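# Slide the door fully open and leave it open

## Task

Push or pull the sliding door until it is completely open and it stays that way on its own, without the robot holding it. Every other object must stay where it was at the start. The door must not be slammed in either direction. The robot must not topple and must finish standing level.

## Robot and tools

ROBOT. The robot is a LinearBot. It has an omnidirectional base with weak 2 N m wheel motors, so it stops on contact quite easily. A column about 1.75 m tall carries a carriage that moves vertically (lift_m, 0 to 1 m). The carriage holds two identical six-joint arms, each with a two-finger gripper. Each arm is mounted 0.27 m ahead of the column, the left at +0.33 m sideways and the right at -0.33 m. The arm bases sit about 0.572 m + lift_m above the floor, and parts of the carriage extend roughly 0.15 m below them. A hand can reach 0.78 m from its shoulder, but only about 0.38 m downward. The hand is about 0.16 m long and 0.1 m wide (0.14 m when open). The parked arm pose is joints 1 to 6 = 0, 0.05, 0.05, 1.45, 0, 0. Parked, the robot is about 0.95 m wide and 0.7 m long. There are three cameras. carriage_camera faces forward, tilted about 20 degrees down. left_wrist_camera and right_wrist_camera look out beyond the fingertips. All images are 504x504 pixels.

FRAMES. The base frame has its origin on the floor below the base centre, with x forward, y left and z up. The left_hand and right_hand readings are in this frame. Each is the point between that hand's finger pads, given with a quat_wxyz orientation. The hand's z axis runs along the fingers, and the fingers open along its y axis. A hand pointing straight up with joints 1, 5 and 6 at 0 reads (1, 0, 0, 0). The odometry frame is the base frame as it was when the scene began. base_odometry is computed from wheel rotation, so wheel slip shows up as movement. Heading is positive to the left and lies in -3.142 to 3.142. Hand readings drift from the truth, more so at long reach.

execute_actions. Argument actions is a list holding either no action or exactly one. An empty list only reports state and images. An action may contain base, joints, or both. These start together and may finish at different times. No action runs longer than 15 s.

base holds exactly one key. Each is a relative offset from where the base last measured itself, not a pose:
- translate_m: metres, forward positive, -2 to 2.
- strafe_m: metres, left positive, -2 to 2.
- rotate_rad: radians, counter-clockwise (left) positive, -6.3 to 6.3.

joints is one dictionary for both arms. Every key names one joint and sets an absolute target; omitted joints may keep pushing toward earlier targets. The keys and their ranges (done tolerance in brackets) are:
- lift_m: 0 to 1 m (±0.004).
- joint1_rad: -2.617 to 3.054 (±0.02). Swings the arm about vertical; 0 points forward, positive turns left.
- joint2_rad: 0 to 3.141 (±0.055). Shoulder: 0 is upper arm back and level, 1.57 is upright, 3.14 is forward and level.
- joint3_rad: 0 to 3.141 (±0.055). Elbow: 0 is folded, 3.14 is straight.
- joint4_rad: -1.57 to 1.57 (±0.04). Wrist pitch; 0 is in line with the forearm, positive lifts the fingertips.
- joint5_rad: -1.57 to 1.57 (±0.02). Wrist yaw; positive swings the fingertips right, the opposite of joint1.
- joint6_rad: -2.094 to 2.094 (±0.02). Roll about the finger axis; positive is clockwise seen from the forearm.
- gripper_m: 0 to 0.093 m (±0.004). The gap between the pads.
The joint keys take the prefix left_ or right_, for example left_joint1_rad and right_gripper_m. Joints 1 to 3 move at up to 1.8 rad/s, joints 4 to 6 at up to 2.7 rad/s, and the lift at about 0.3 m/s.

cameras is an optional list of camera names: carriage_camera, left_wrist_camera, right_wrist_camera or all. If omitted, null or ["all"], every camera is returned; [] returns none. The pictures line gives the order of the images. Any unknown key, name or out-of-range value rejects the whole call, and nothing moves.

Other tools:
- wait: seconds (0 to 10) lets time pass with no new command, then returns state and images.
- zoom_image: camera plus region [x0, y0, x1, y1] in pixels, with the origin at the top-left and at most 504 by 504. It enlarges part of that camera's most recent full image.
- read_manual: section "licences" returns licence text only.
- finished_scene: scene is the integer of the current scene. It ends the scene permanently, so the door must already be staying open by itself.

RESULTS. base_status and joint_status report how each motion of the last accepted action ended:
- done: target reached. For the base this only means the wheels turned enough. Tiny moves may fall short and still read done.
- off_target: resting away from the target and possibly still pushing. A gripper holding something usually reads this.
- contact_stop or time_out: the old target is dropped and the joint or base holds where it stopped.
- "joint command not followed" (with a cause line) and per-joint "not_followed": a self-collision check blocked an arm's targets. These may be retried with every later action. To recover, first move only the blocked arm clear, then the other arm in a later action.
- limit_stop_at_motor_heat: resend that target.
on_its_own lists what this call did not command; "held at" is a held target, not the actual position. motor_effort gives percent of maximum, positive toward higher joint values, with the peak in brackets. It is noisy and biased. drive_wheels is the busiest wheel motor; ignore its sign. If it reads high at rest, the base is still pressing on something. Joint torques and Motor temperatures are listed per arm in joint order. MOTOR HOT appears from 75 °C. At 90 °C the arm pauses for 10 s, and at 100 °C the arm goes limp and drops. Both are reported as OVER-TEMPERATURE FAULT. Outstretched arms heat up quickly. ARM HIT means an arm struck the robot hard.

CAUTIONS. Open the door smoothly, never with a fast shove in either direction. Contact stops are detected late, and the base may coast about 0.3 m after an arm touches something. After a blocked drive, back off about 0.2 m (or turn back the same angle), repeating once if still pressed. Arms have no contact stop and snap to their targets once freed. Never let the arms strike or press on each other. Tipping risk rises with the carriage high, arms extended, pulling, or sudden stops; watch the images for any lean. Avoid disturbing other objects. While you are thinking, the robot keeps holding its last command.

Each tool is called after "Call:" as a command line: name --argument value for each argument, lists and objects as JSON in quotes; but a table of rows of numbers goes row by row, as --pt "numbers of a row", without its own name.

## Session

Call:
execute_actions --actions '[]'

Scene clock: 0.00 s.
Joint torques (N m, as the arm reports them, + toward a larger angle): no reading
Motor temperatures (°C, as the motors report them): left_arm=[17 20 18 18 20 17] | right_arm=[17 18 20 20 20 16]
base_odometry: x=+0.000 y=+0.000 heading=+0.000 (m, m, rad; odometry frame)
base_status: not commanded
joint_positions: lift_m=+0.301 left_joint1_rad=+0.010 left_joint2_rad=+0.032 left_joint3_rad=+0.081 left_joint4_rad=+1.454 left_joint5_rad=-0.056 left_joint6_rad=+0.001 left_gripper_m=+0.094 right_joint1_rad=+0.007 right_joint2_rad=+0.045 right_joint3_rad=+0.017 right_joint4_rad=+1.416 right_joint5_rad=+0.061 right_joint6_rad=+0.045 right_gripper_m=+0.095
joint_status: not commanded
motor_effort: lift_m=+24 drive_wheels=-4 (%)
left_hand: x=+0.2929 y=+0.3316 z=+1.3331 quat_wxyz=(+0.999, -0.028, +0.034, +0.006) (m; base frame)
right_hand: x=+0.3260 y=-0.3320 z=+1.3142 quat_wxyz=(+0.995, +0.032, +0.091, +0.023) (m; base frame)
pictures: carriage_camera, left_wrist_camera, right_wrist_camera
Images, in order (width x height): carriage_camera 504x504, left_wrist_camera 504x504, right_wrist_camera 504x504.

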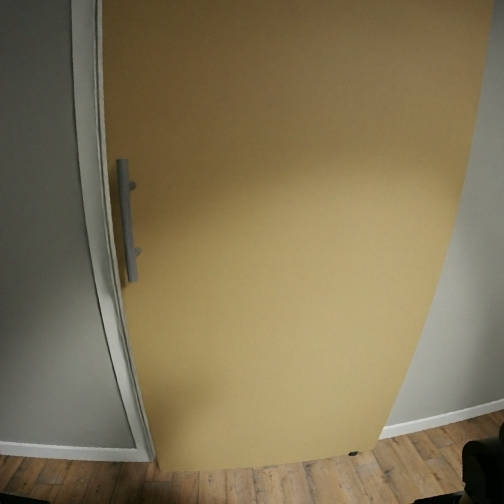

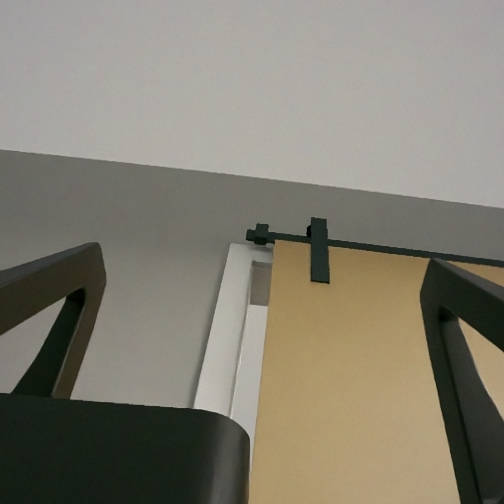

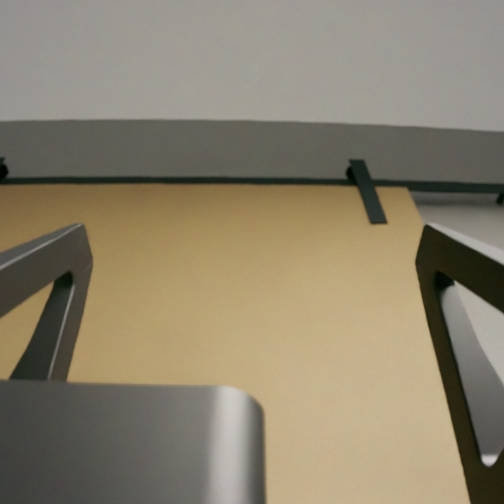

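Call:
execute_actions --actions '[{"base":{"rotate_rad":0.04},"joints":{"lift_m":0.2,"left_joint1_rad":0,"left_joint2_rad":0.8,"left_joint3_rad":0.8,"left_joint4_rad":0,"left_joint5_rad":0,"right_joint5_rad":0,"right_joint6_rad":0,"right_joint1_rad":-1.3,"right_joint4_rad":0.3}}]'

Scene clock: 23.37 s.
Joint torques (N m, as the arm reports them, + toward a larger angle): left_arm=[-0.57 -0.26 10.06  2.25  0.15  0.02] | right_arm=[ 0.23  1.81  7.29  1.79 -0.05  0.07]
Motor temperatures (°C, as the motors report them): left_arm=[17 22 21 19 20 17] | right_arm=[17 19 24 20 20 16]
base_odometry: x=+0.000 y=+0.000 heading=+0.040 (m, m, rad; odometry frame)
base_status: done
joint_positions: lift_m=+0.200 left_joint1_rad=+0.010 left_joint2_rad=+0.793 left_joint3_rad=+0.780 left_joint4_rad=+0.007 left_joint5_rad=-0.008 left_joint6_rad=+0.001 left_gripper_m=+0.094 right_joint1_rad=-1.296 right_joint2_rad=+0.045 right_joint3_rad=+0.017 right_joint4_rad=+0.306 right_joint5_rad=+0.003 right_joint6_rad=+0.004 right_gripper_m=+0.095
joint_status: all done
motor_effort: lift_m=+19(22) drive_wheels=+3(7) (%)
left_hand: x=+0.6046 y=+0.3266 z=+1.1508 quat_wxyz=(+0.705, -0.006, +0.709, +0.007) (m; base frame)
right_hand: x=+0.3428 y=-0.5523 z=+1.0399 quat_wxyz=(+0.637, +0.365, +0.479, -0.481) (m; base frame)
pictures: carriage_camera, left_wrist_camera, right_wrist_camera
Images, in order (width x height): carriage_camera 504x504, left_wrist_camera 504x504, right_wrist_camera 504x504.

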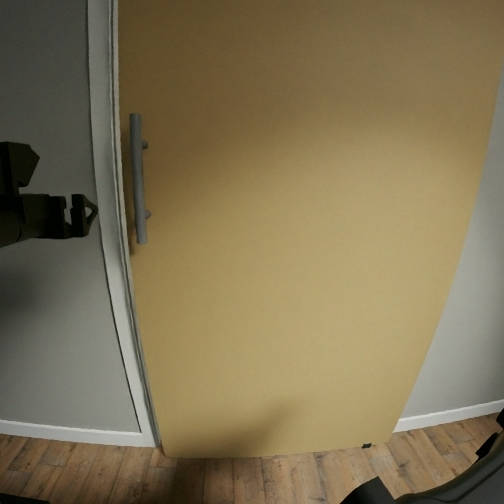

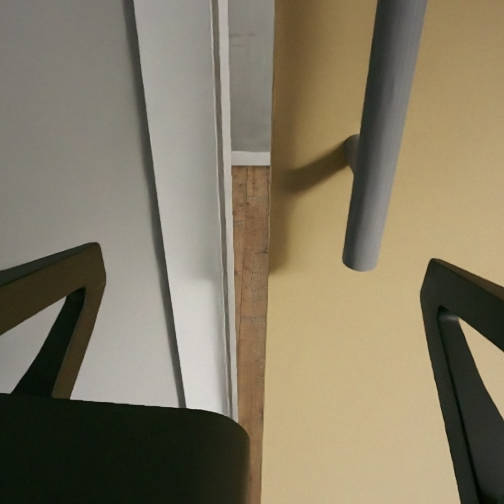

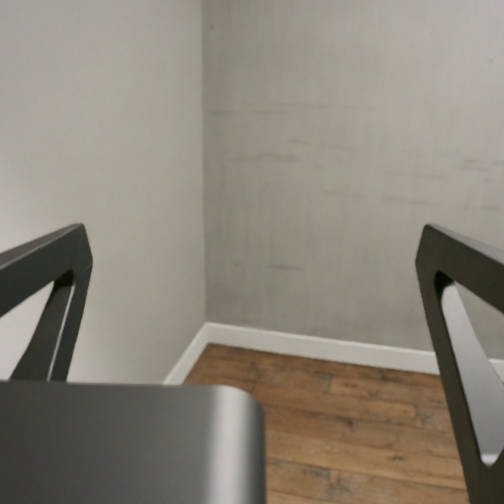

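Call:
execute_actions --actions '[{"base":{"strafe_m":-0.07},"joints":{"lift_m":0.23,"right_joint1_rad":-0.5,"right_joint4_rad":1.45}}]' --cameras '[]'

Call:
execute_actions --actions '[{"base":{"translate_m":0.13}}]'

Scene clock: 30.03 s.
Joint torques (N m, as the arm reports them, + toward a larger angle): left_arm=[-0.63 -0.28  9.35  2.25  0.14  0.02] | right_arm=[ 0.87  3.41  5.67 -0.15 -0.04  0.11]
Motor temperatures (°C, as the motors report them): left_arm=[17 21 23 21 20 17] | right_arm=[17 19 25 22 20 16]
base_odometry: x=+0.003 y=-0.069 heading=+0.040 (m, m, rad; odometry frame)
base_status: done
joint_positions: lift_m=+0.230 left_joint1_rad=+0.010 left_joint2_rad=+0.793 left_joint3_rad=+0.789 left_joint4_rad=+0.006 left_joint5_rad=-0.008 left_joint6_rad=+0.001 left_gripper_m=+0.094 right_joint1_rad=-0.504 right_joint2_rad=+0.045 right_joint3_rad=+0.017 right_joint4_rad=+1.447 right_joint5_rad=+0.003 right_joint6_rad=+0.003 right_gripper_m=+0.095
joint_status: all done
motor_effort: lift_m=+27(33) drive_wheels=+9(12) (%)
left_hand: x=+0.6041 y=+0.3266 z=+1.1847 quat_wxyz=(+0.708, -0.006, +0.706, +0.007) (m; base frame)
right_hand: x=+0.3133 y=-0.3417 z=+1.2449 quat_wxyz=(+0.966, +0.021, +0.073, -0.247) (m; base frame)
pictures: none
No camera images: the call's "cameras" was empty. Leave "cameras" out to get every camera's image.

Scene clock: 31.87 s.
Joint torques (N m, as the arm reports them, + toward a larger angle): left_arm=[-0.55 -0.28  9.38  2.26  0.14  0.02] | right_arm=[ 0.87  3.4   5.77 -0.19 -0.03  0.1 ]
Motor temperatures (°C, as the motors report them): left_arm=[17 21 23 21 20 17] | right_arm=[17 19 25 21 20 16]
base_odometry: x=+0.133 y=-0.065 heading=+0.039 (m, m, rad; odometry frame)
base_status: done
joint_positions: lift_m=+0.230 left_joint1_rad=+0.010 left_joint2_rad=+0.793 left_joint3_rad=+0.789 left_joint4_rad=+0.006 left_joint5_rad=-0.008 left_joint6_rad=+0.001 left_gripper_m=+0.094 right_joint1_rad=-0.504 right_joint2_rad=+0.045 right_joint3_rad=+0.017 right_joint4_rad=+1.447 right_joint5_rad=+0.003 right_joint6_rad=+0.003 right_gripper_m=+0.095
joint_status: not commanded
motor_effort: lift_m=+27(23) drive_wheels=-6(18) (%)
left_hand: x=+0.6041 y=+0.3266 z=+1.1846 quat_wxyz=(+0.708, -0.006, +0.706, +0.007) (m; base frame)
right_hand: x=+0.3132 y=-0.3417 z=+1.2449 quat_wxyz=(+0.966, +0.021, +0.073, -0.247) (m; base frame)
pictures: carriage_camera, left_wrist_camera, right_wrist_camera
Images, in order (width x height): carriage_camera 504x504, left_wrist_camera 504x504, right_wrist_camera 504x504.

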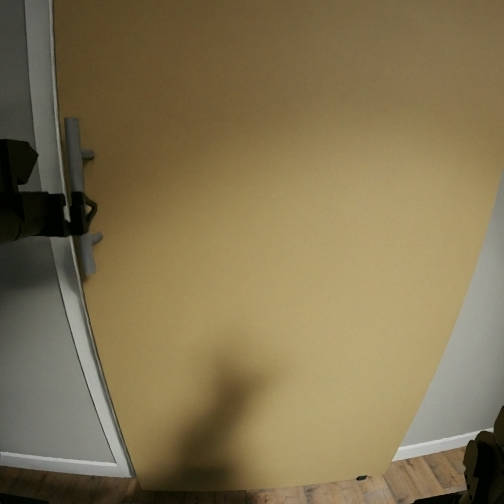

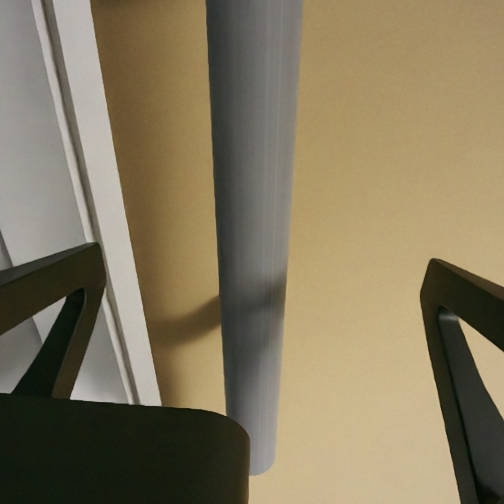

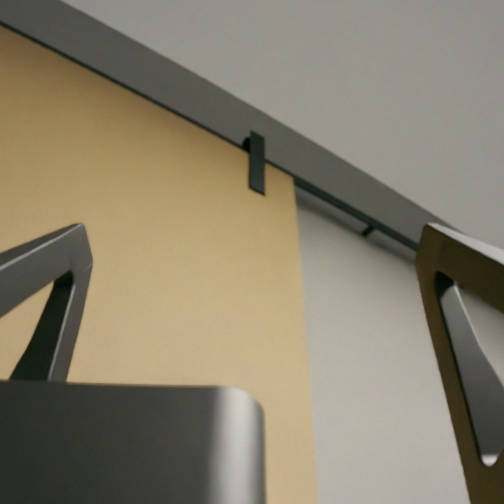

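Call:
execute_actions --actions '[{"base":{"translate_m":0.06}}]' --cameras '["left_wrist_camera"]'

Call:
execute_actions --actions '[{"joints":{"left_gripper_m":0.015,"right_joint1_rad":-0.9}}]'

Scene clock: 38.23 s.
Joint torques (N m, as the arm reports them, + toward a larger angle): left_arm=[-0.57 -0.23  9.36  2.27  0.15  0.02] | right_arm=[ 1.    3.58  5.49 -0.22 -0.04  0.07]
Motor temperatures (°C, as the motors report them): left_arm=[17 21 25 23 20 17] | right_arm=[17 19 25 21 20 16]
base_odometry: x=+0.193 y=-0.063 heading=+0.039 (m, m, rad; odometry frame)
base_status: done
joint_positions: lift_m=+0.230 left_joint1_rad=+0.010 left_joint2_rad=+0.793 left_joint3_rad=+0.789 left_joint4_rad=+0.006 left_joint5_rad=-0.008 left_joint6_rad=+0.001 left_gripper_m=+0.094 right_joint1_rad=-0.504 right_joint2_rad=+0.045 right_joint3_rad=+0.017 right_joint4_rad=+1.449 right_joint5_rad=+0.003 right_joint6_rad=+0.003 right_gripper_m=+0.095
joint_status: not commanded
motor_effort: lift_m=+25(25) drive_wheels=-6(19) (%)
left_hand: x=+0.6041 y=+0.3266 z=+1.1846 quat_wxyz=(+0.708, -0.006, +0.706, +0.007) (m; base frame)
right_hand: x=+0.3129 y=-0.3415 z=+1.2450 quat_wxyz=(+0.966, +0.020, +0.072, -0.247) (m; base frame)
pictures: left_wrist_camera
Images, in order (width x height): left_wrist_camera 504x504.

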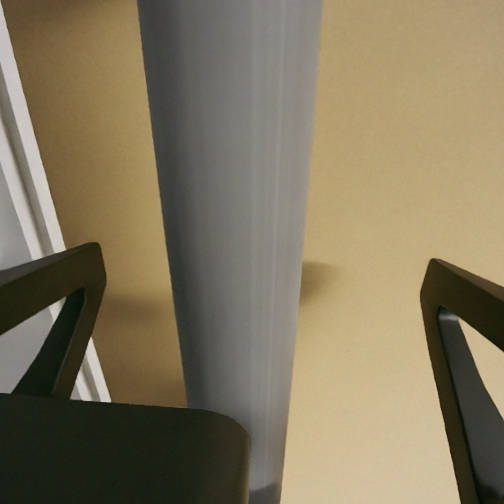

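Scene clock: 39.23 s.
Joint torques (N m, as the arm reports them, + toward a larger angle): left_arm=[-0.79 -0.29  9.36  2.25  0.31  0.1 ] | right_arm=[ 0.27  3.43  5.56 -0.17 -0.05  0.08]
Motor temperatures (°C, as the motors report them): left_arm=[17 21 25 23 20 17] | right_arm=[17 19 25 21 20 16]
base_odometry: x=+0.193 y=-0.063 heading=+0.039 (m, m, rad; odometry frame)
base_status: not commanded
joint_positions: lift_m=+0.230 left_joint1_rad=+0.013 left_joint2_rad=+0.793 left_joint3_rad=+0.789 left_joint4_rad=+0.006 left_joint5_rad=-0.027 left_joint6_rad=-0.009 left_gripper_m=+0.022 right_joint1_rad=-0.896 right_joint2_rad=+0.045 right_joint3_rad=+0.017 right_joint4_rad=+1.449 right_joint5_rad=+0.003 right_joint6_rad=+0.003 right_gripper_m=+0.095
joint_status: left_gripper_m off_target (ended at +0.022, target +0.015); the others done
motor_effort: lift_m=+25(28) drive_wheels=-6(6) (%)
left_hand: x=+0.6040 y=+0.3306 z=+1.1846 quat_wxyz=(+0.708, -0.017, +0.706, +0.011) (m; base frame)
right_hand: x=+0.3027 y=-0.3532 z=+1.2450 quat_wxyz=(+0.899, +0.034, +0.067, -0.430) (m; base frame)
pictures: carriage_camera, left_wrist_camera, right_wrist_camera
Images, in order (width x height): carriage_camera 504x504, left_wrist_camera 504x504, right_wrist_camera 504x504.

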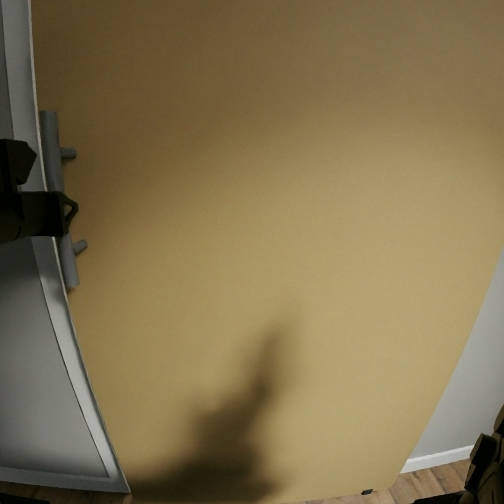

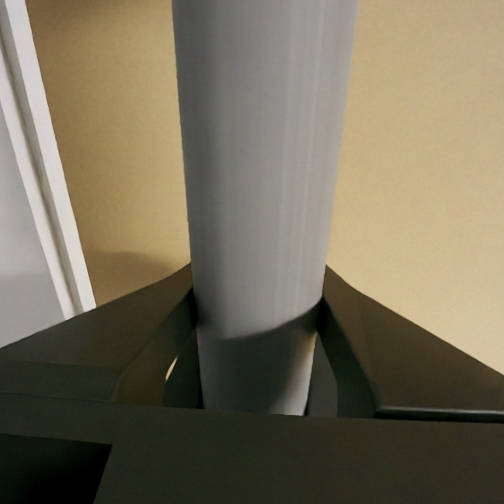

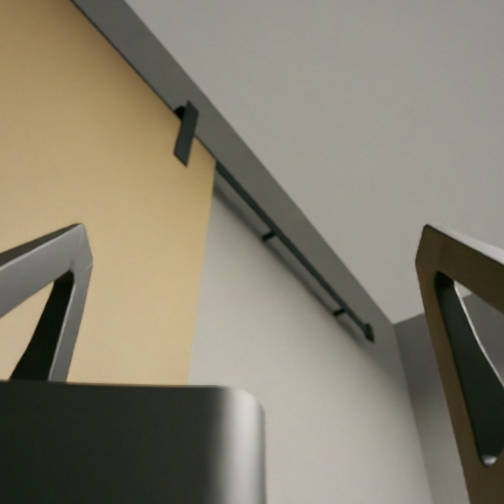

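Call:
execute_actions --actions '[{"base":{"strafe_m":-0.2},"joints":{"left_joint5_rad":0.03}}]'

Scene clock: 43.87 s.
Joint torques (N m, as the arm reports them, + toward a larger angle): left_arm=[ 1.76 -2.35  9.39  1.86 -0.32  0.14] | right_arm=[ 0.27  3.42  5.49 -0.18 -0.03  0.08]
Motor temperatures (°C, as the motors report them): left_arm=[17 21 26 23 20 17] | right_arm=[17 20 26 21 20 16]
base_odometry: x=+0.201 y=-0.263 heading=+0.039 (m, m, rad; odometry frame)
base_status: done
joint_positions: lift_m=+0.230 left_joint1_rad=-0.020 left_joint2_rad=+0.818 left_joint3_rad=+0.789 left_joint4_rad=+0.042 left_joint5_rad=+0.071 left_joint6_rad=-0.013 left_gripper_m=+0.022 right_joint1_rad=-0.896 right_joint2_rad=+0.045 right_joint3_rad=+0.017 right_joint4_rad=+1.449 right_joint5_rad=+0.003 right_joint6_rad=+0.003 right_gripper_m=+0.095
joint_status: left_joint5_rad off_target (ended at +0.072, target +0.030)
motor_effort: lift_m=+25(26) drive_wheels=-10(33) (%)
left_hand: x=+0.6097 y=+0.3030 z=+1.1856 quat_wxyz=(+0.711, +0.028, +0.702, -0.037) (m; base frame)
right_hand: x=+0.3027 y=-0.3531 z=+1.2450 quat_wxyz=(+0.900, +0.034, +0.067, -0.430) (m; base frame)
pictures: carriage_camera, left_wrist_camera, right_wrist_camera
Images, in order (width x height): carriage_camera 504x504, left_wrist_camera 504x504, right_wrist_camera 504x504.

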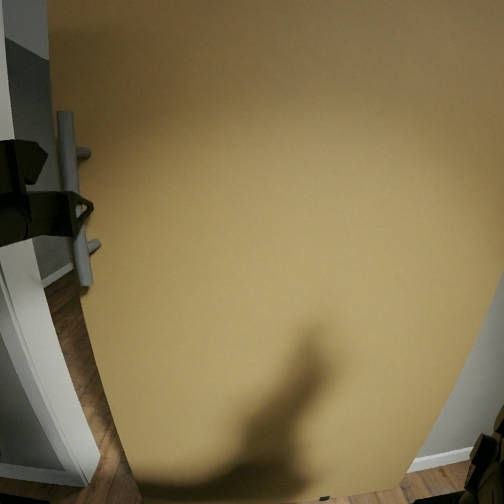

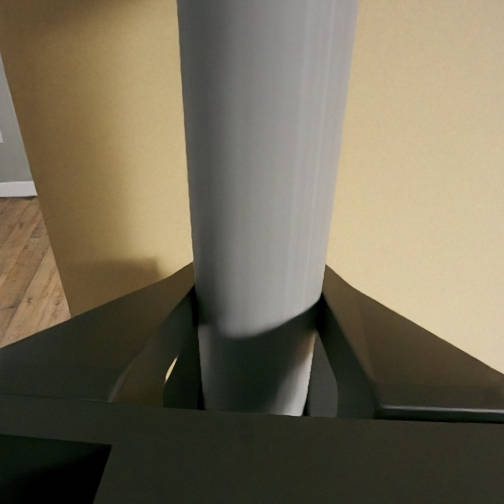

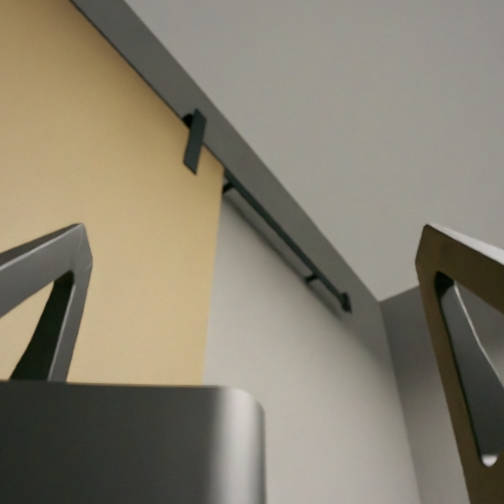

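Call:
execute_actions --actions '[{"base":{"strafe_m":-0.35},"joints":{"left_joint5_rad":0,"left_joint2_rad":0.86,"left_joint3_rad":0.82,"left_joint4_rad":0.04}}]'

Call:
execute_actions --actions '[{"base":{"strafe_m":-0.15},"joints":{"left_joint2_rad":0.9,"left_joint3_rad":0.835,"left_joint4_rad":0.065}}]'

Scene clock: 52.97 s.
Joint torques (N m, as the arm reports them, + toward a larger angle): left_arm=[ 4.02 -2.96  8.9   2.05 -0.96  0.13] | right_arm=[ 0.29  3.44  5.68 -0.21 -0.03  0.1 ]
Motor temperatures (°C, as the motors report them): left_arm=[18 21 27 24 21 17] | right_arm=[17 20 26 20 20 16]
base_odometry: x=+0.214 y=-0.613 heading=+0.038 (m, m, rad; odometry frame)
base_status: done
joint_positions: lift_m=+0.230 left_joint1_rad=-0.049 left_joint2_rad=+0.881 left_joint3_rad=+0.816 left_joint4_rad=+0.067 left_joint5_rad=+0.114 left_joint6_rad=-0.011 left_gripper_m=+0.022 right_joint1_rad=-0.896 right_joint2_rad=+0.045 right_joint3_rad=+0.017 right_joint4_rad=+1.450 right_joint5_rad=+0.003 right_joint6_rad=+0.003 right_gripper_m=+0.095
joint_status: left_joint5_rad off_target (ended at +0.114, target +0.000); the others done
motor_effort: lift_m=+27(25) drive_wheels=-11(40) (%)
left_hand: x=+0.6222 y=+0.2854 z=+1.1850 quat_wxyz=(+0.705, +0.054, +0.704, -0.062) (m; base frame)
right_hand: x=+0.3026 y=-0.3530 z=+1.2450 quat_wxyz=(+0.900, +0.034, +0.066, -0.430) (m; base frame)
pictures: carriage_camera, left_wrist_camera, right_wrist_camera
Images, in order (width x height): carriage_camera 504x504, left_wrist_camera 504x504, right_wrist_camera 504x504.

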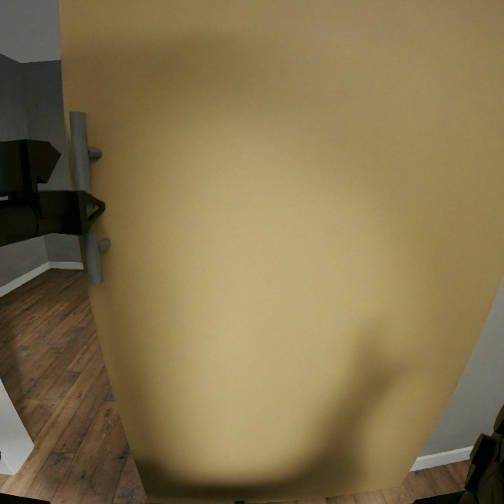

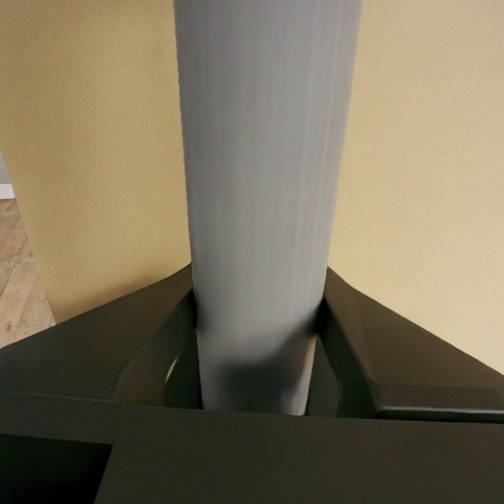

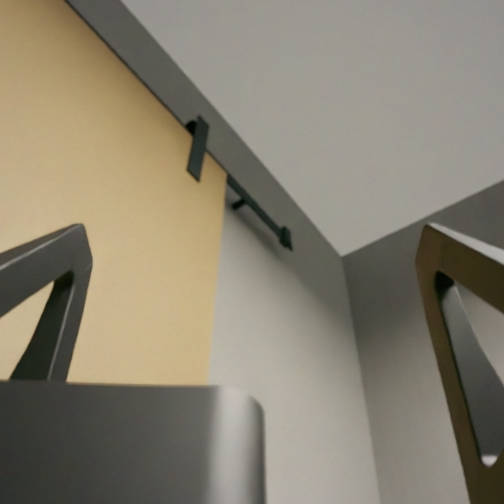

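Scene clock: 55.20 s.
Joint torques (N m, as the arm reports them, + toward a larger angle): left_arm=[-0.21 -3.02  9.34  1.99  0.39  0.16] | right_arm=[ 0.33  3.52  5.53 -0.2  -0.02  0.11]
Motor temperatures (°C, as the motors report them): left_arm=[18 21 27 24 22 17] | right_arm=[17 20 26 20 20 16]
base_odometry: x=+0.220 y=-0.763 heading=+0.038 (m, m, rad; odometry frame)
base_status: done
joint_positions: lift_m=+0.230 left_joint1_rad=+0.006 left_joint2_rad=+0.917 left_joint3_rad=+0.826 left_joint4_rad=+0.097 left_joint5_rad=-0.035 left_joint6_rad=-0.014 left_gripper_m=+0.021 right_joint1_rad=-0.896 right_joint2_rad=+0.045 right_joint3_rad=+0.017 right_joint4_rad=+1.450 right_joint5_rad=+0.003 right_joint6_rad=+0.003 right_gripper_m=+0.095
joint_status: all done
motor_effort: lift_m=+26(26) drive_wheels=-5(23) (%)
left_hand: x=+0.6331 y=+0.3298 z=+1.1851 quat_wxyz=(+0.709, -0.019, +0.705, +0.009) (m; base frame)
right_hand: x=+0.3026 y=-0.3530 z=+1.2450 quat_wxyz=(+0.900, +0.034, +0.066, -0.430) (m; base frame)
pictures: carriage_camera, left_wrist_camera, right_wrist_camera
Images, in order (width x height): carriage_camera 504x504, left_wrist_camera 504x504, right_wrist_camera 504x504.

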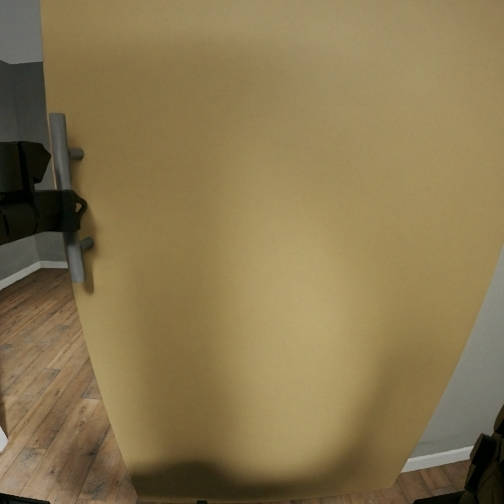

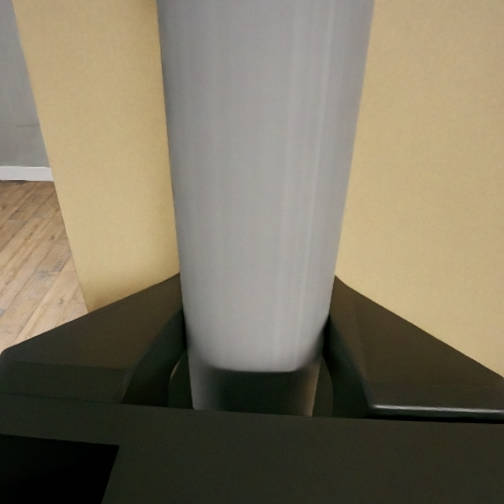

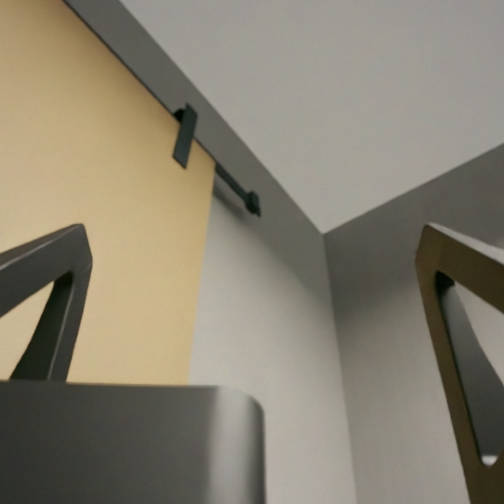

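Call:
execute_actions --actions '[{"base":{"strafe_m":-0.08},"joints":{"left_joint2_rad":0.93,"left_joint4_rad":0.1}}]' --cameras '["right_wrist_camera"]'

Call:
execute_actions --actions '[{"base":{"strafe_m":-0.05}}]' --cameras '["right_wrist_camera"]'

Call:
execute_actions --actions '[{"base":{"strafe_m":-0.04}}]'

Scene clock: 64.13 s.
Joint torques (N m, as the arm reports them, + toward a larger angle): left_arm=[-1.51 -2.89  9.42  1.95  0.83  0.15] | right_arm=[ 0.3   3.53  5.52 -0.22 -0.05  0.08]
Motor temperatures (°C, as the motors report them): left_arm=[18 22 28 24 21 17] | right_arm=[17 20 27 20 20 16]
base_odometry: x=+0.223 y=-0.843 heading=+0.038 (m, m, rad; odometry frame)
base_status: done
joint_positions: lift_m=+0.230 left_joint1_rad=+0.024 left_joint2_rad=+0.944 left_joint3_rad=+0.826 left_joint4_rad=+0.133 left_joint5_rad=-0.084 left_joint6_rad=-0.014 left_gripper_m=+0.021 right_joint1_rad=-0.896 right_joint2_rad=+0.045 right_joint3_rad=+0.017 right_joint4_rad=+1.450 right_joint5_rad=+0.003 right_joint6_rad=+0.003 right_gripper_m=+0.095
joint_status: all done
motor_effort: lift_m=+26(26) drive_wheels=-4(25) (%)
left_hand: x=+0.6386 y=+0.3448 z=+1.1851 quat_wxyz=(+0.712, -0.043, +0.700, +0.033) (m; base frame)
right_hand: x=+0.3026 y=-0.3530 z=+1.2450 quat_wxyz=(+0.900, +0.034, +0.066, -0.430) (m; base frame)
pictures: right_wrist_camera
Images, in order (width x height): right_wrist_camera 504x504.

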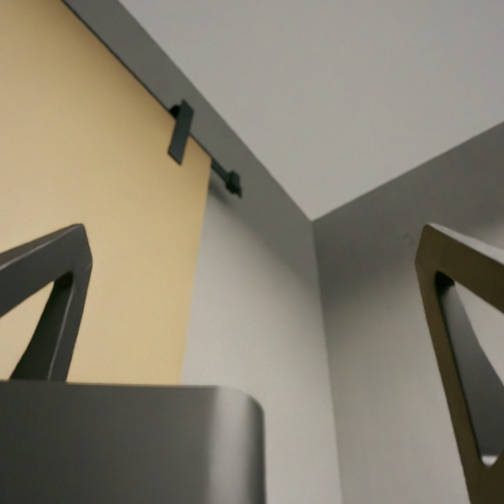

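Scene clock: 65.50 s.
Joint torques (N m, as the arm reports them, + toward a larger angle): left_arm=[-2.65 -3.29  9.28  1.87  1.21  0.15] | right_arm=[ 0.25  3.35  5.65 -0.2  -0.07  0.08]
Motor temperatures (°C, as the motors report them): left_arm=[18 22 28 24 22 17] | right_arm=[17 20 27 20 20 16]
base_odometry: x=+0.225 y=-0.884 heading=+0.039 (m, m, rad; odometry frame)
base_status: strafe_m contact_stop (by the wheels' count: -0.041 of -0.050)
joint_positions: lift_m=+0.230 left_joint1_rad=+0.038 left_joint2_rad=+0.948 left_joint3_rad=+0.826 left_joint4_rad=+0.140 left_joint5_rad=-0.124 left_joint6_rad=-0.014 left_gripper_m=+0.021 right_joint1_rad=-0.896 right_joint2_rad=+0.045 right_joint3_rad=+0.017 right_joint4_rad=+1.449 right_joint5_rad=+0.003 right_joint6_rad=+0.003 right_gripper_m=+0.095
joint_status: not commanded
motor_effort: lift_m=+28(27) drive_wheels=+1(24) (%)
left_hand: x=+0.6384 y=+0.3567 z=+1.1853 quat_wxyz=(+0.711, -0.062, +0.698, +0.052) (m; base frame)
right_hand: x=+0.3027 y=-0.3531 z=+1.2450 quat_wxyz=(+0.900, +0.034, +0.067, -0.430) (m; base frame)
pictures: right_wrist_camera
Images, in order (width x height): right_wrist_camera 504x504.

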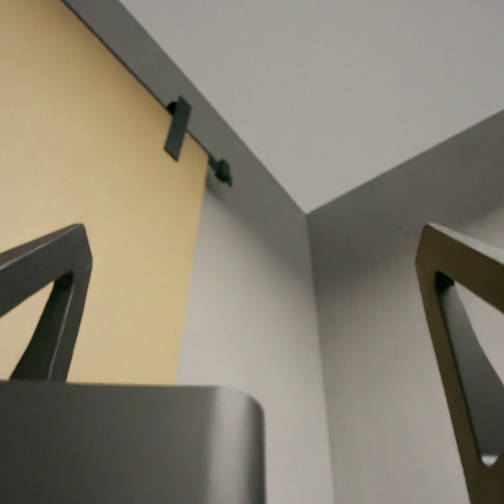

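not run: a stop came earlier in this reply.

Call:
execute_actions --actions '[{"base":{"strafe_m":-0.04},"joints":{"left_joint2_rad":0.95}}]' --cameras '["right_wrist_camera"]'

Call:
execute_actions --actions '[{"base":{"strafe_m":-0.04},"joints":{"left_joint2_rad":0.95}}]'

Scene clock: 71.23 s.
Joint torques (N m, as the arm reports them, + toward a larger angle): left_arm=[-2.3  -2.64  9.38  1.75  1.09  0.15] | right_arm=[ 0.27  3.39  5.63 -0.2  -0.03  0.08]
Motor temperatures (°C, as the motors report them): left_arm=[18 22 29 24 22 17] | right_arm=[17 20 27 20 20 16]
base_odometry: x=+0.227 y=-0.923 heading=+0.039 (m, m, rad; odometry frame)
base_status: done
joint_positions: lift_m=+0.230 left_joint1_rad=+0.033 left_joint2_rad=+0.959 left_joint3_rad=+0.826 left_joint4_rad=+0.154 left_joint5_rad=-0.111 left_joint6_rad=-0.013 left_gripper_m=+0.020 right_joint1_rad=-0.896 right_joint2_rad=+0.045 right_joint3_rad=+0.017 right_joint4_rad=+1.449 right_joint5_rad=+0.003 right_joint6_rad=+0.003 right_gripper_m=+0.095
joint_status: all done
motor_effort: lift_m=+25(27) drive_wheels=-2(25) (%)
left_hand: x=+0.6415 y=+0.3529 z=+1.1850 quat_wxyz=(+0.713, -0.056, +0.698, +0.046) (m; base frame)
right_hand: x=+0.3027 y=-0.3531 z=+1.2450 quat_wxyz=(+0.900, +0.034, +0.067, -0.430) (m; base frame)
pictures: right_wrist_camera
Images, in order (width x height): right_wrist_camera 504x504.

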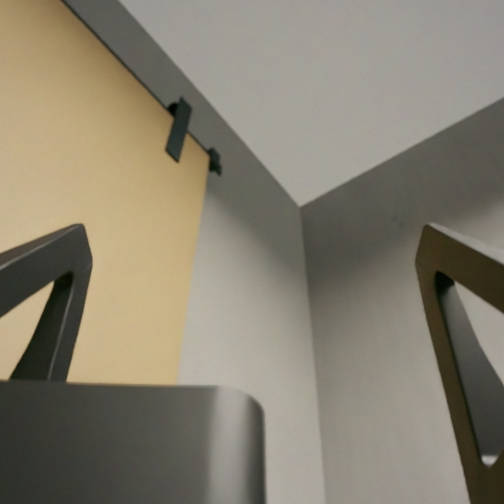

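Scene clock: 72.60 s.
Joint torques (N m, as the arm reports them, + toward a larger angle): left_arm=[-2.52 -2.98  9.18  1.74  1.14  0.14] | right_arm=[ 0.21  3.43  5.51 -0.19 -0.02  0.1 ]
Motor temperatures (°C, as the motors report them): left_arm=[18 22 29 24 22 17] | right_arm=[17 20 27 20 20 16]
base_odometry: x=+0.228 y=-0.959 heading=+0.039 (m, m, rad; odometry frame)
base_status: strafe_m contact_stop (by the wheels' count: -0.036 of -0.040)
joint_positions: lift_m=+0.230 left_joint1_rad=+0.036 left_joint2_rad=+0.962 left_joint3_rad=+0.828 left_joint4_rad=+0.155 left_joint5_rad=-0.118 left_joint6_rad=-0.013 left_gripper_m=+0.020 right_joint1_rad=-0.896 right_joint2_rad=+0.045 right_joint3_rad=+0.017 right_joint4_rad=+1.449 right_joint5_rad=+0.003 right_joint6_rad=+0.003 right_gripper_m=+0.095
joint_status: all done
motor_effort: lift_m=+28(27) drive_wheels=+1(25) (%)
left_hand: x=+0.6420 y=+0.3553 z=+1.1851 quat_wxyz=(+0.713, -0.059, +0.697, +0.050) (m; base frame)
right_hand: x=+0.3027 y=-0.3531 z=+1.2450 quat_wxyz=(+0.900, +0.034, +0.067, -0.430) (m; base frame)
pictures: carriage_camera, left_wrist_camera, right_wrist_camera
Images, in order (width x height): carriage_camera 504x504, left_wrist_camera 504x504, right_wrist_camera 504x504.

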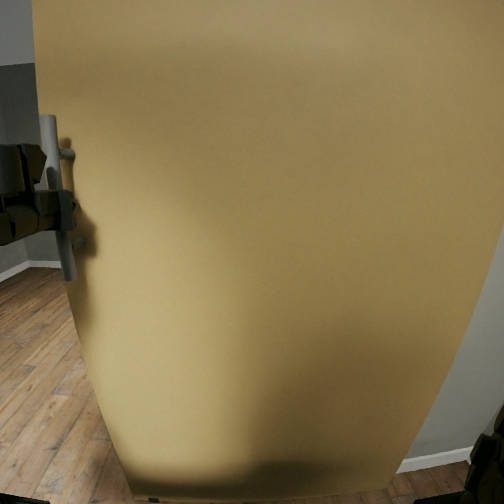

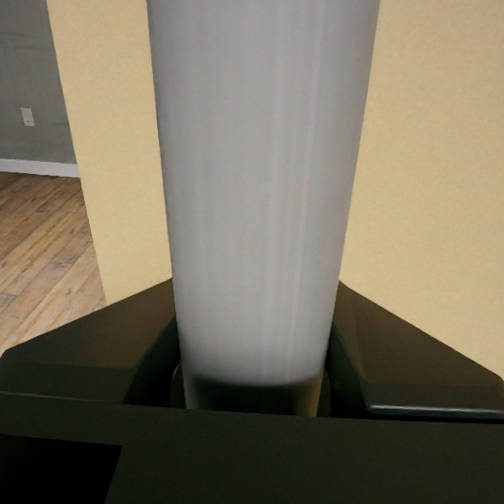

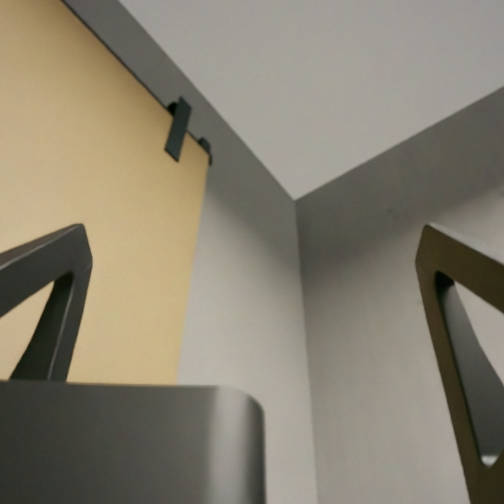

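Call:
execute_actions --actions '[{"base":{"strafe_m":-0.035},"joints":{"left_joint2_rad":0.96}}]' --cameras '["right_wrist_camera"]'

Call:
execute_actions --actions '[{"base":{"strafe_m":-0.03},"joints":{"left_joint2_rad":0.97}}]'

Scene clock: 78.13 s.
Joint torques (N m, as the arm reports them, + toward a larger angle): left_arm=[-2.58 -2.91  9.23  1.61  1.16  0.14] | right_arm=[ 0.33  3.45  5.5  -0.17 -0.04  0.08]
Motor temperatures (°C, as the motors report them): left_arm=[18 22 29 24 23 17] | right_arm=[17 20 27 20 20 16]
base_odometry: x=+0.230 y=-0.994 heading=+0.039 (m, m, rad; odometry frame)
base_status: done
joint_positions: lift_m=+0.230 left_joint1_rad=+0.037 left_joint2_rad=+0.970 left_joint3_rad=+0.828 left_joint4_rad=+0.165 left_joint5_rad=-0.119 left_joint6_rad=-0.012 left_gripper_m=+0.020 right_joint1_rad=-0.896 right_joint2_rad=+0.045 right_joint3_rad=+0.017 right_joint4_rad=+1.449 right_joint5_rad=+0.003 right_joint6_rad=+0.003 right_gripper_m=+0.095
joint_status: all done
motor_effort: lift_m=+25(28) drive_wheels=-2(22) (%)
left_hand: x=+0.6438 y=+0.3557 z=+1.1848 quat_wxyz=(+0.713, -0.060, +0.697, +0.050) (m; base frame)
right_hand: x=+0.3027 y=-0.3531 z=+1.2450 quat_wxyz=(+0.900, +0.034, +0.067, -0.430) (m; base frame)
pictures: right_wrist_camera
Images, in order (width x height): right_wrist_camera 504x504.

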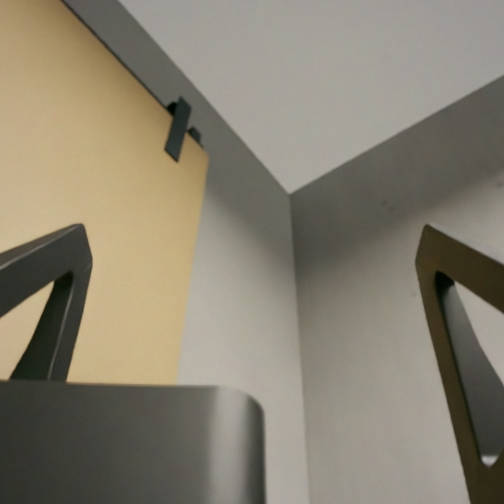

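Scene clock: 79.33 s.
Joint torques (N m, as the arm reports them, + toward a larger angle): left_arm=[-3.6  -2.71  9.04  1.54  1.44  0.13] | right_arm=[ 0.18  3.39  5.55 -0.17 -0.06  0.08]
Motor temperatures (°C, as the motors report them): left_arm=[18 22 29 24 23 17] | right_arm=[17 20 27 20 20 16]
base_odometry: x=+0.231 y=-1.024 heading=+0.039 (m, m, rad; odometry frame)
base_status: done
joint_positions: lift_m=+0.230 left_joint1_rad=+0.050 left_joint2_rad=+0.978 left_joint3_rad=+0.830 left_joint4_rad=+0.170 left_joint5_rad=-0.148 left_joint6_rad=-0.012 left_gripper_m=+0.020 right_joint1_rad=-0.896 right_joint2_rad=+0.045 right_joint3_rad=+0.017 right_joint4_rad=+1.449 right_joint5_rad=+0.003 right_joint6_rad=+0.003 right_gripper_m=+0.095
joint_status: all done
motor_effort: lift_m=+26(27) drive_wheels=+1(21) (%)
left_hand: x=+0.6441 y=+0.3657 z=+1.1848 quat_wxyz=(+0.712, -0.075, +0.695, +0.065) (m; base frame)
right_hand: x=+0.3027 y=-0.3531 z=+1.2450 quat_wxyz=(+0.900, +0.034, +0.067, -0.430) (m; base frame)
pictures: carriage_camera, left_wrist_camera, right_wrist_camera
Images, in order (width x height): carriage_camera 504x504, left_wrist_camera 504x504, right_wrist_camera 504x504.

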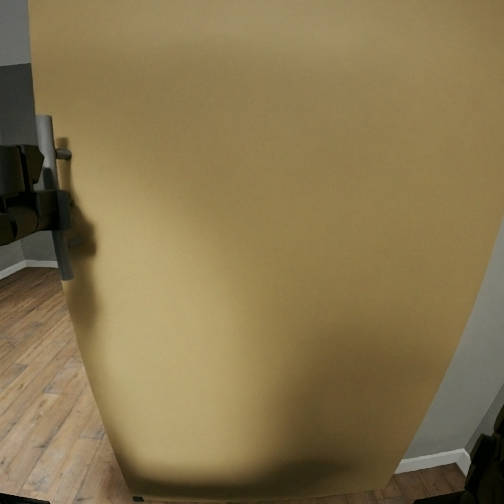

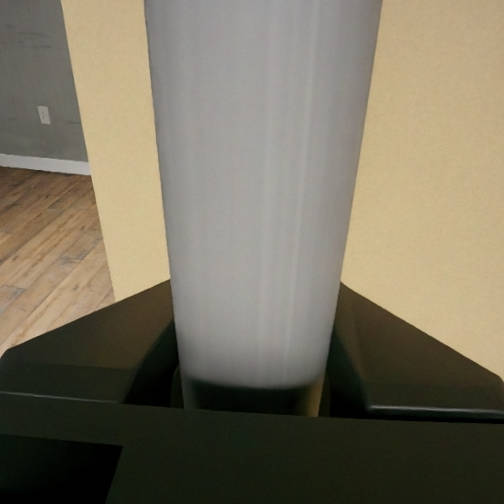

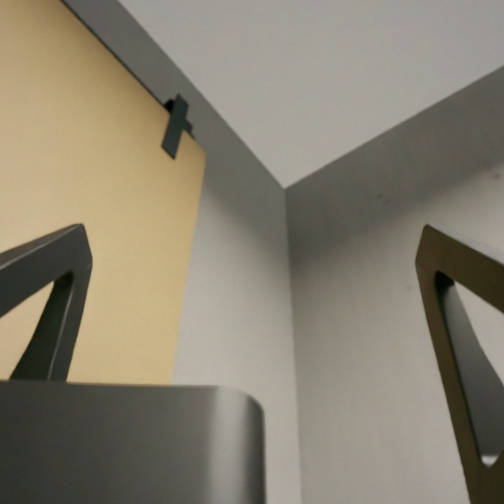

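Call:
execute_actions --actions '[{"base":{"strafe_m":-0.02},"joints":{"left_joint2_rad":0.98}}]' --cameras '["right_wrist_camera"]'

Call:
execute_actions --actions '[{"joints":{"left_joint1_rad":0.08,"left_joint5_rad":-0.19,"left_gripper_m":0.093}}]' --cameras '["left_wrist_camera"]'

Scene clock: 84.70 s.
Joint torques (N m, as the arm reports them, + toward a larger angle): left_arm=[-6.15 -2.57  8.77  1.49  1.88  0.15] | right_arm=[ 0.17  3.47  5.54 -0.23 -0.03  0.11]
Motor temperatures (°C, as the motors report them): left_arm=[18 22 30 24 23 17] | right_arm=[17 20 27 20 20 16]
base_odometry: x=+0.232 y=-1.044 heading=+0.040 (m, m, rad; odometry frame)
base_status: done
joint_positions: lift_m=+0.230 left_joint1_rad=+0.084 left_joint2_rad=+0.984 left_joint3_rad=+0.834 left_joint4_rad=+0.176 left_joint5_rad=-0.197 left_joint6_rad=-0.012 left_gripper_m=+0.020 right_joint1_rad=-0.896 right_joint2_rad=+0.045 right_joint3_rad=+0.017 right_joint4_rad=+1.449 right_joint5_rad=+0.003 right_joint6_rad=+0.003 right_gripper_m=+0.095
joint_status: all done
motor_effort: lift_m=+25(27) drive_wheels=+9(24) (%)
left_hand: x=+0.6418 y=+0.3861 z=+1.1857 quat_wxyz=(+0.710, -0.104, +0.690, +0.094) (m; base frame)
right_hand: x=+0.3027 y=-0.3531 z=+1.2450 quat_wxyz=(+0.900, +0.034, +0.067, -0.430) (m; base frame)
pictures: right_wrist_camera
Images, in order (width x height): right_wrist_camera 504x504.

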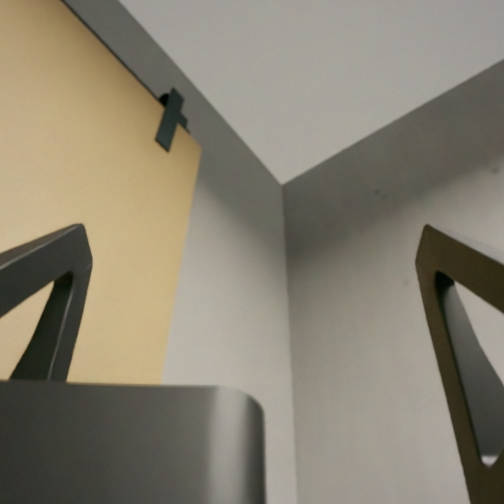

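Scene clock: 85.73 s.
Joint torques (N m, as the arm reports them, + toward a larger angle): left_arm=[ 0.17 -2.12  8.86  2.11  0.16  0.12] | right_arm=[ 0.3   3.45  5.6  -0.19 -0.04  0.08]
Motor temperatures (°C, as the motors report them): left_arm=[18 22 30 24 23 17] | right_arm=[17 20 27 20 20 16]
base_odometry: x=+0.232 y=-1.044 heading=+0.039 (m, m, rad; odometry frame)
base_status: not commanded
joint_positions: lift_m=+0.230 left_joint1_rad=+0.082 left_joint2_rad=+0.978 left_joint3_rad=+0.834 left_joint4_rad=+0.123 left_joint5_rad=-0.204 left_joint6_rad=-0.009 left_gripper_m=+0.093 right_joint1_rad=-0.896 right_joint2_rad=+0.045 right_joint3_rad=+0.017 right_joint4_rad=+1.450 right_joint5_rad=+0.003 right_joint6_rad=+0.003 right_gripper_m=+0.095
joint_status: all done
motor_effort: lift_m=+27(27) drive_wheels=-1(7) (%)
left_hand: x=+0.6402 y=+0.3864 z=+1.1750 quat_wxyz=(+0.693, -0.104, +0.707, +0.098) (m; base frame)
right_hand: x=+0.3026 y=-0.3530 z=+1.2450 quat_wxyz=(+0.900, +0.034, +0.067, -0.430) (m; base frame)
pictures: left_wrist_camera
Images, in order (width x height): left_wrist_camera 504x504.

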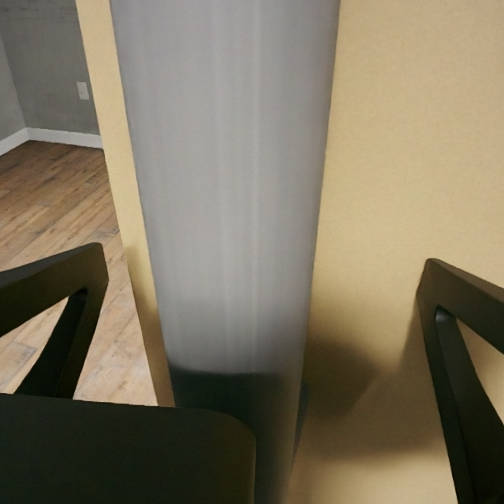

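Call:
execute_actions --actions '[{"base":{"translate_m":-0.12}}]'

Scene clock: 89.20 s.
Joint torques (N m, as the arm reports them, + toward a larger angle): left_arm=[ 0.08 -2.15  8.75  2.21  0.17  0.1 ] | right_arm=[ 0.18  3.47  5.47 -0.23 -0.02  0.1 ]
Motor temperatures (°C, as the motors report them): left_arm=[18 22 30 25 23 17] | right_arm=[17 20 28 20 20 16]
base_odometry: x=+0.112 y=-1.049 heading=+0.039 (m, m, rad; odometry frame)
base_status: done
joint_positions: lift_m=+0.230 left_joint1_rad=+0.082 left_joint2_rad=+0.978 left_joint3_rad=+0.834 left_joint4_rad=+0.111 left_joint5_rad=-0.201 left_joint6_rad=-0.008 left_gripper_m=+0.093 right_joint1_rad=-0.896 right_joint2_rad=+0.045 right_joint3_rad=+0.017 right_joint4_rad=+1.450 right_joint5_rad=+0.003 right_joint6_rad=+0.003 right_gripper_m=+0.095
joint_status: not commanded
motor_effort: lift_m=+26(27) drive_wheels=-3(15) (%)
left_hand: x=+0.6403 y=+0.3859 z=+1.1720 quat_wxyz=(+0.689, -0.102, +0.711, +0.098) (m; base frame)
right_hand: x=+0.3026 y=-0.3530 z=+1.2450 quat_wxyz=(+0.900, +0.034, +0.067, -0.430) (m; base frame)
pictures: carriage_camera, left_wrist_camera, right_wrist_camera
Images, in order (width x height): carriage_camera 504x504, left_wrist_camera 504x504, right_wrist_camera 504x504.

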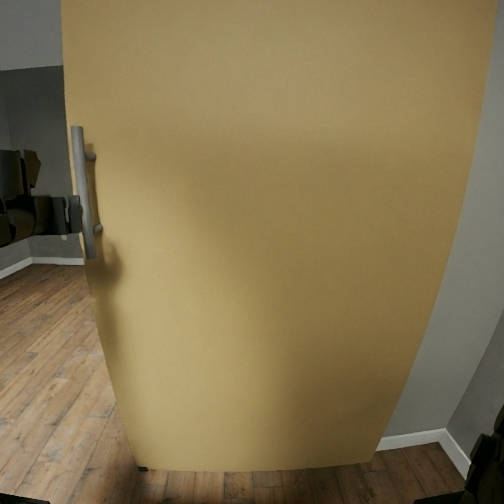

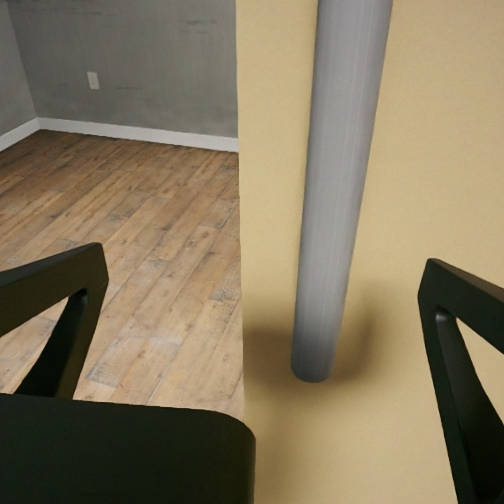

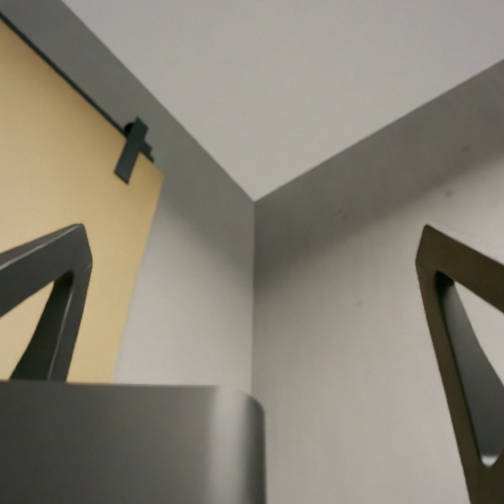

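Call:
finished_scene --scene 1

The scene is finished: the task was done.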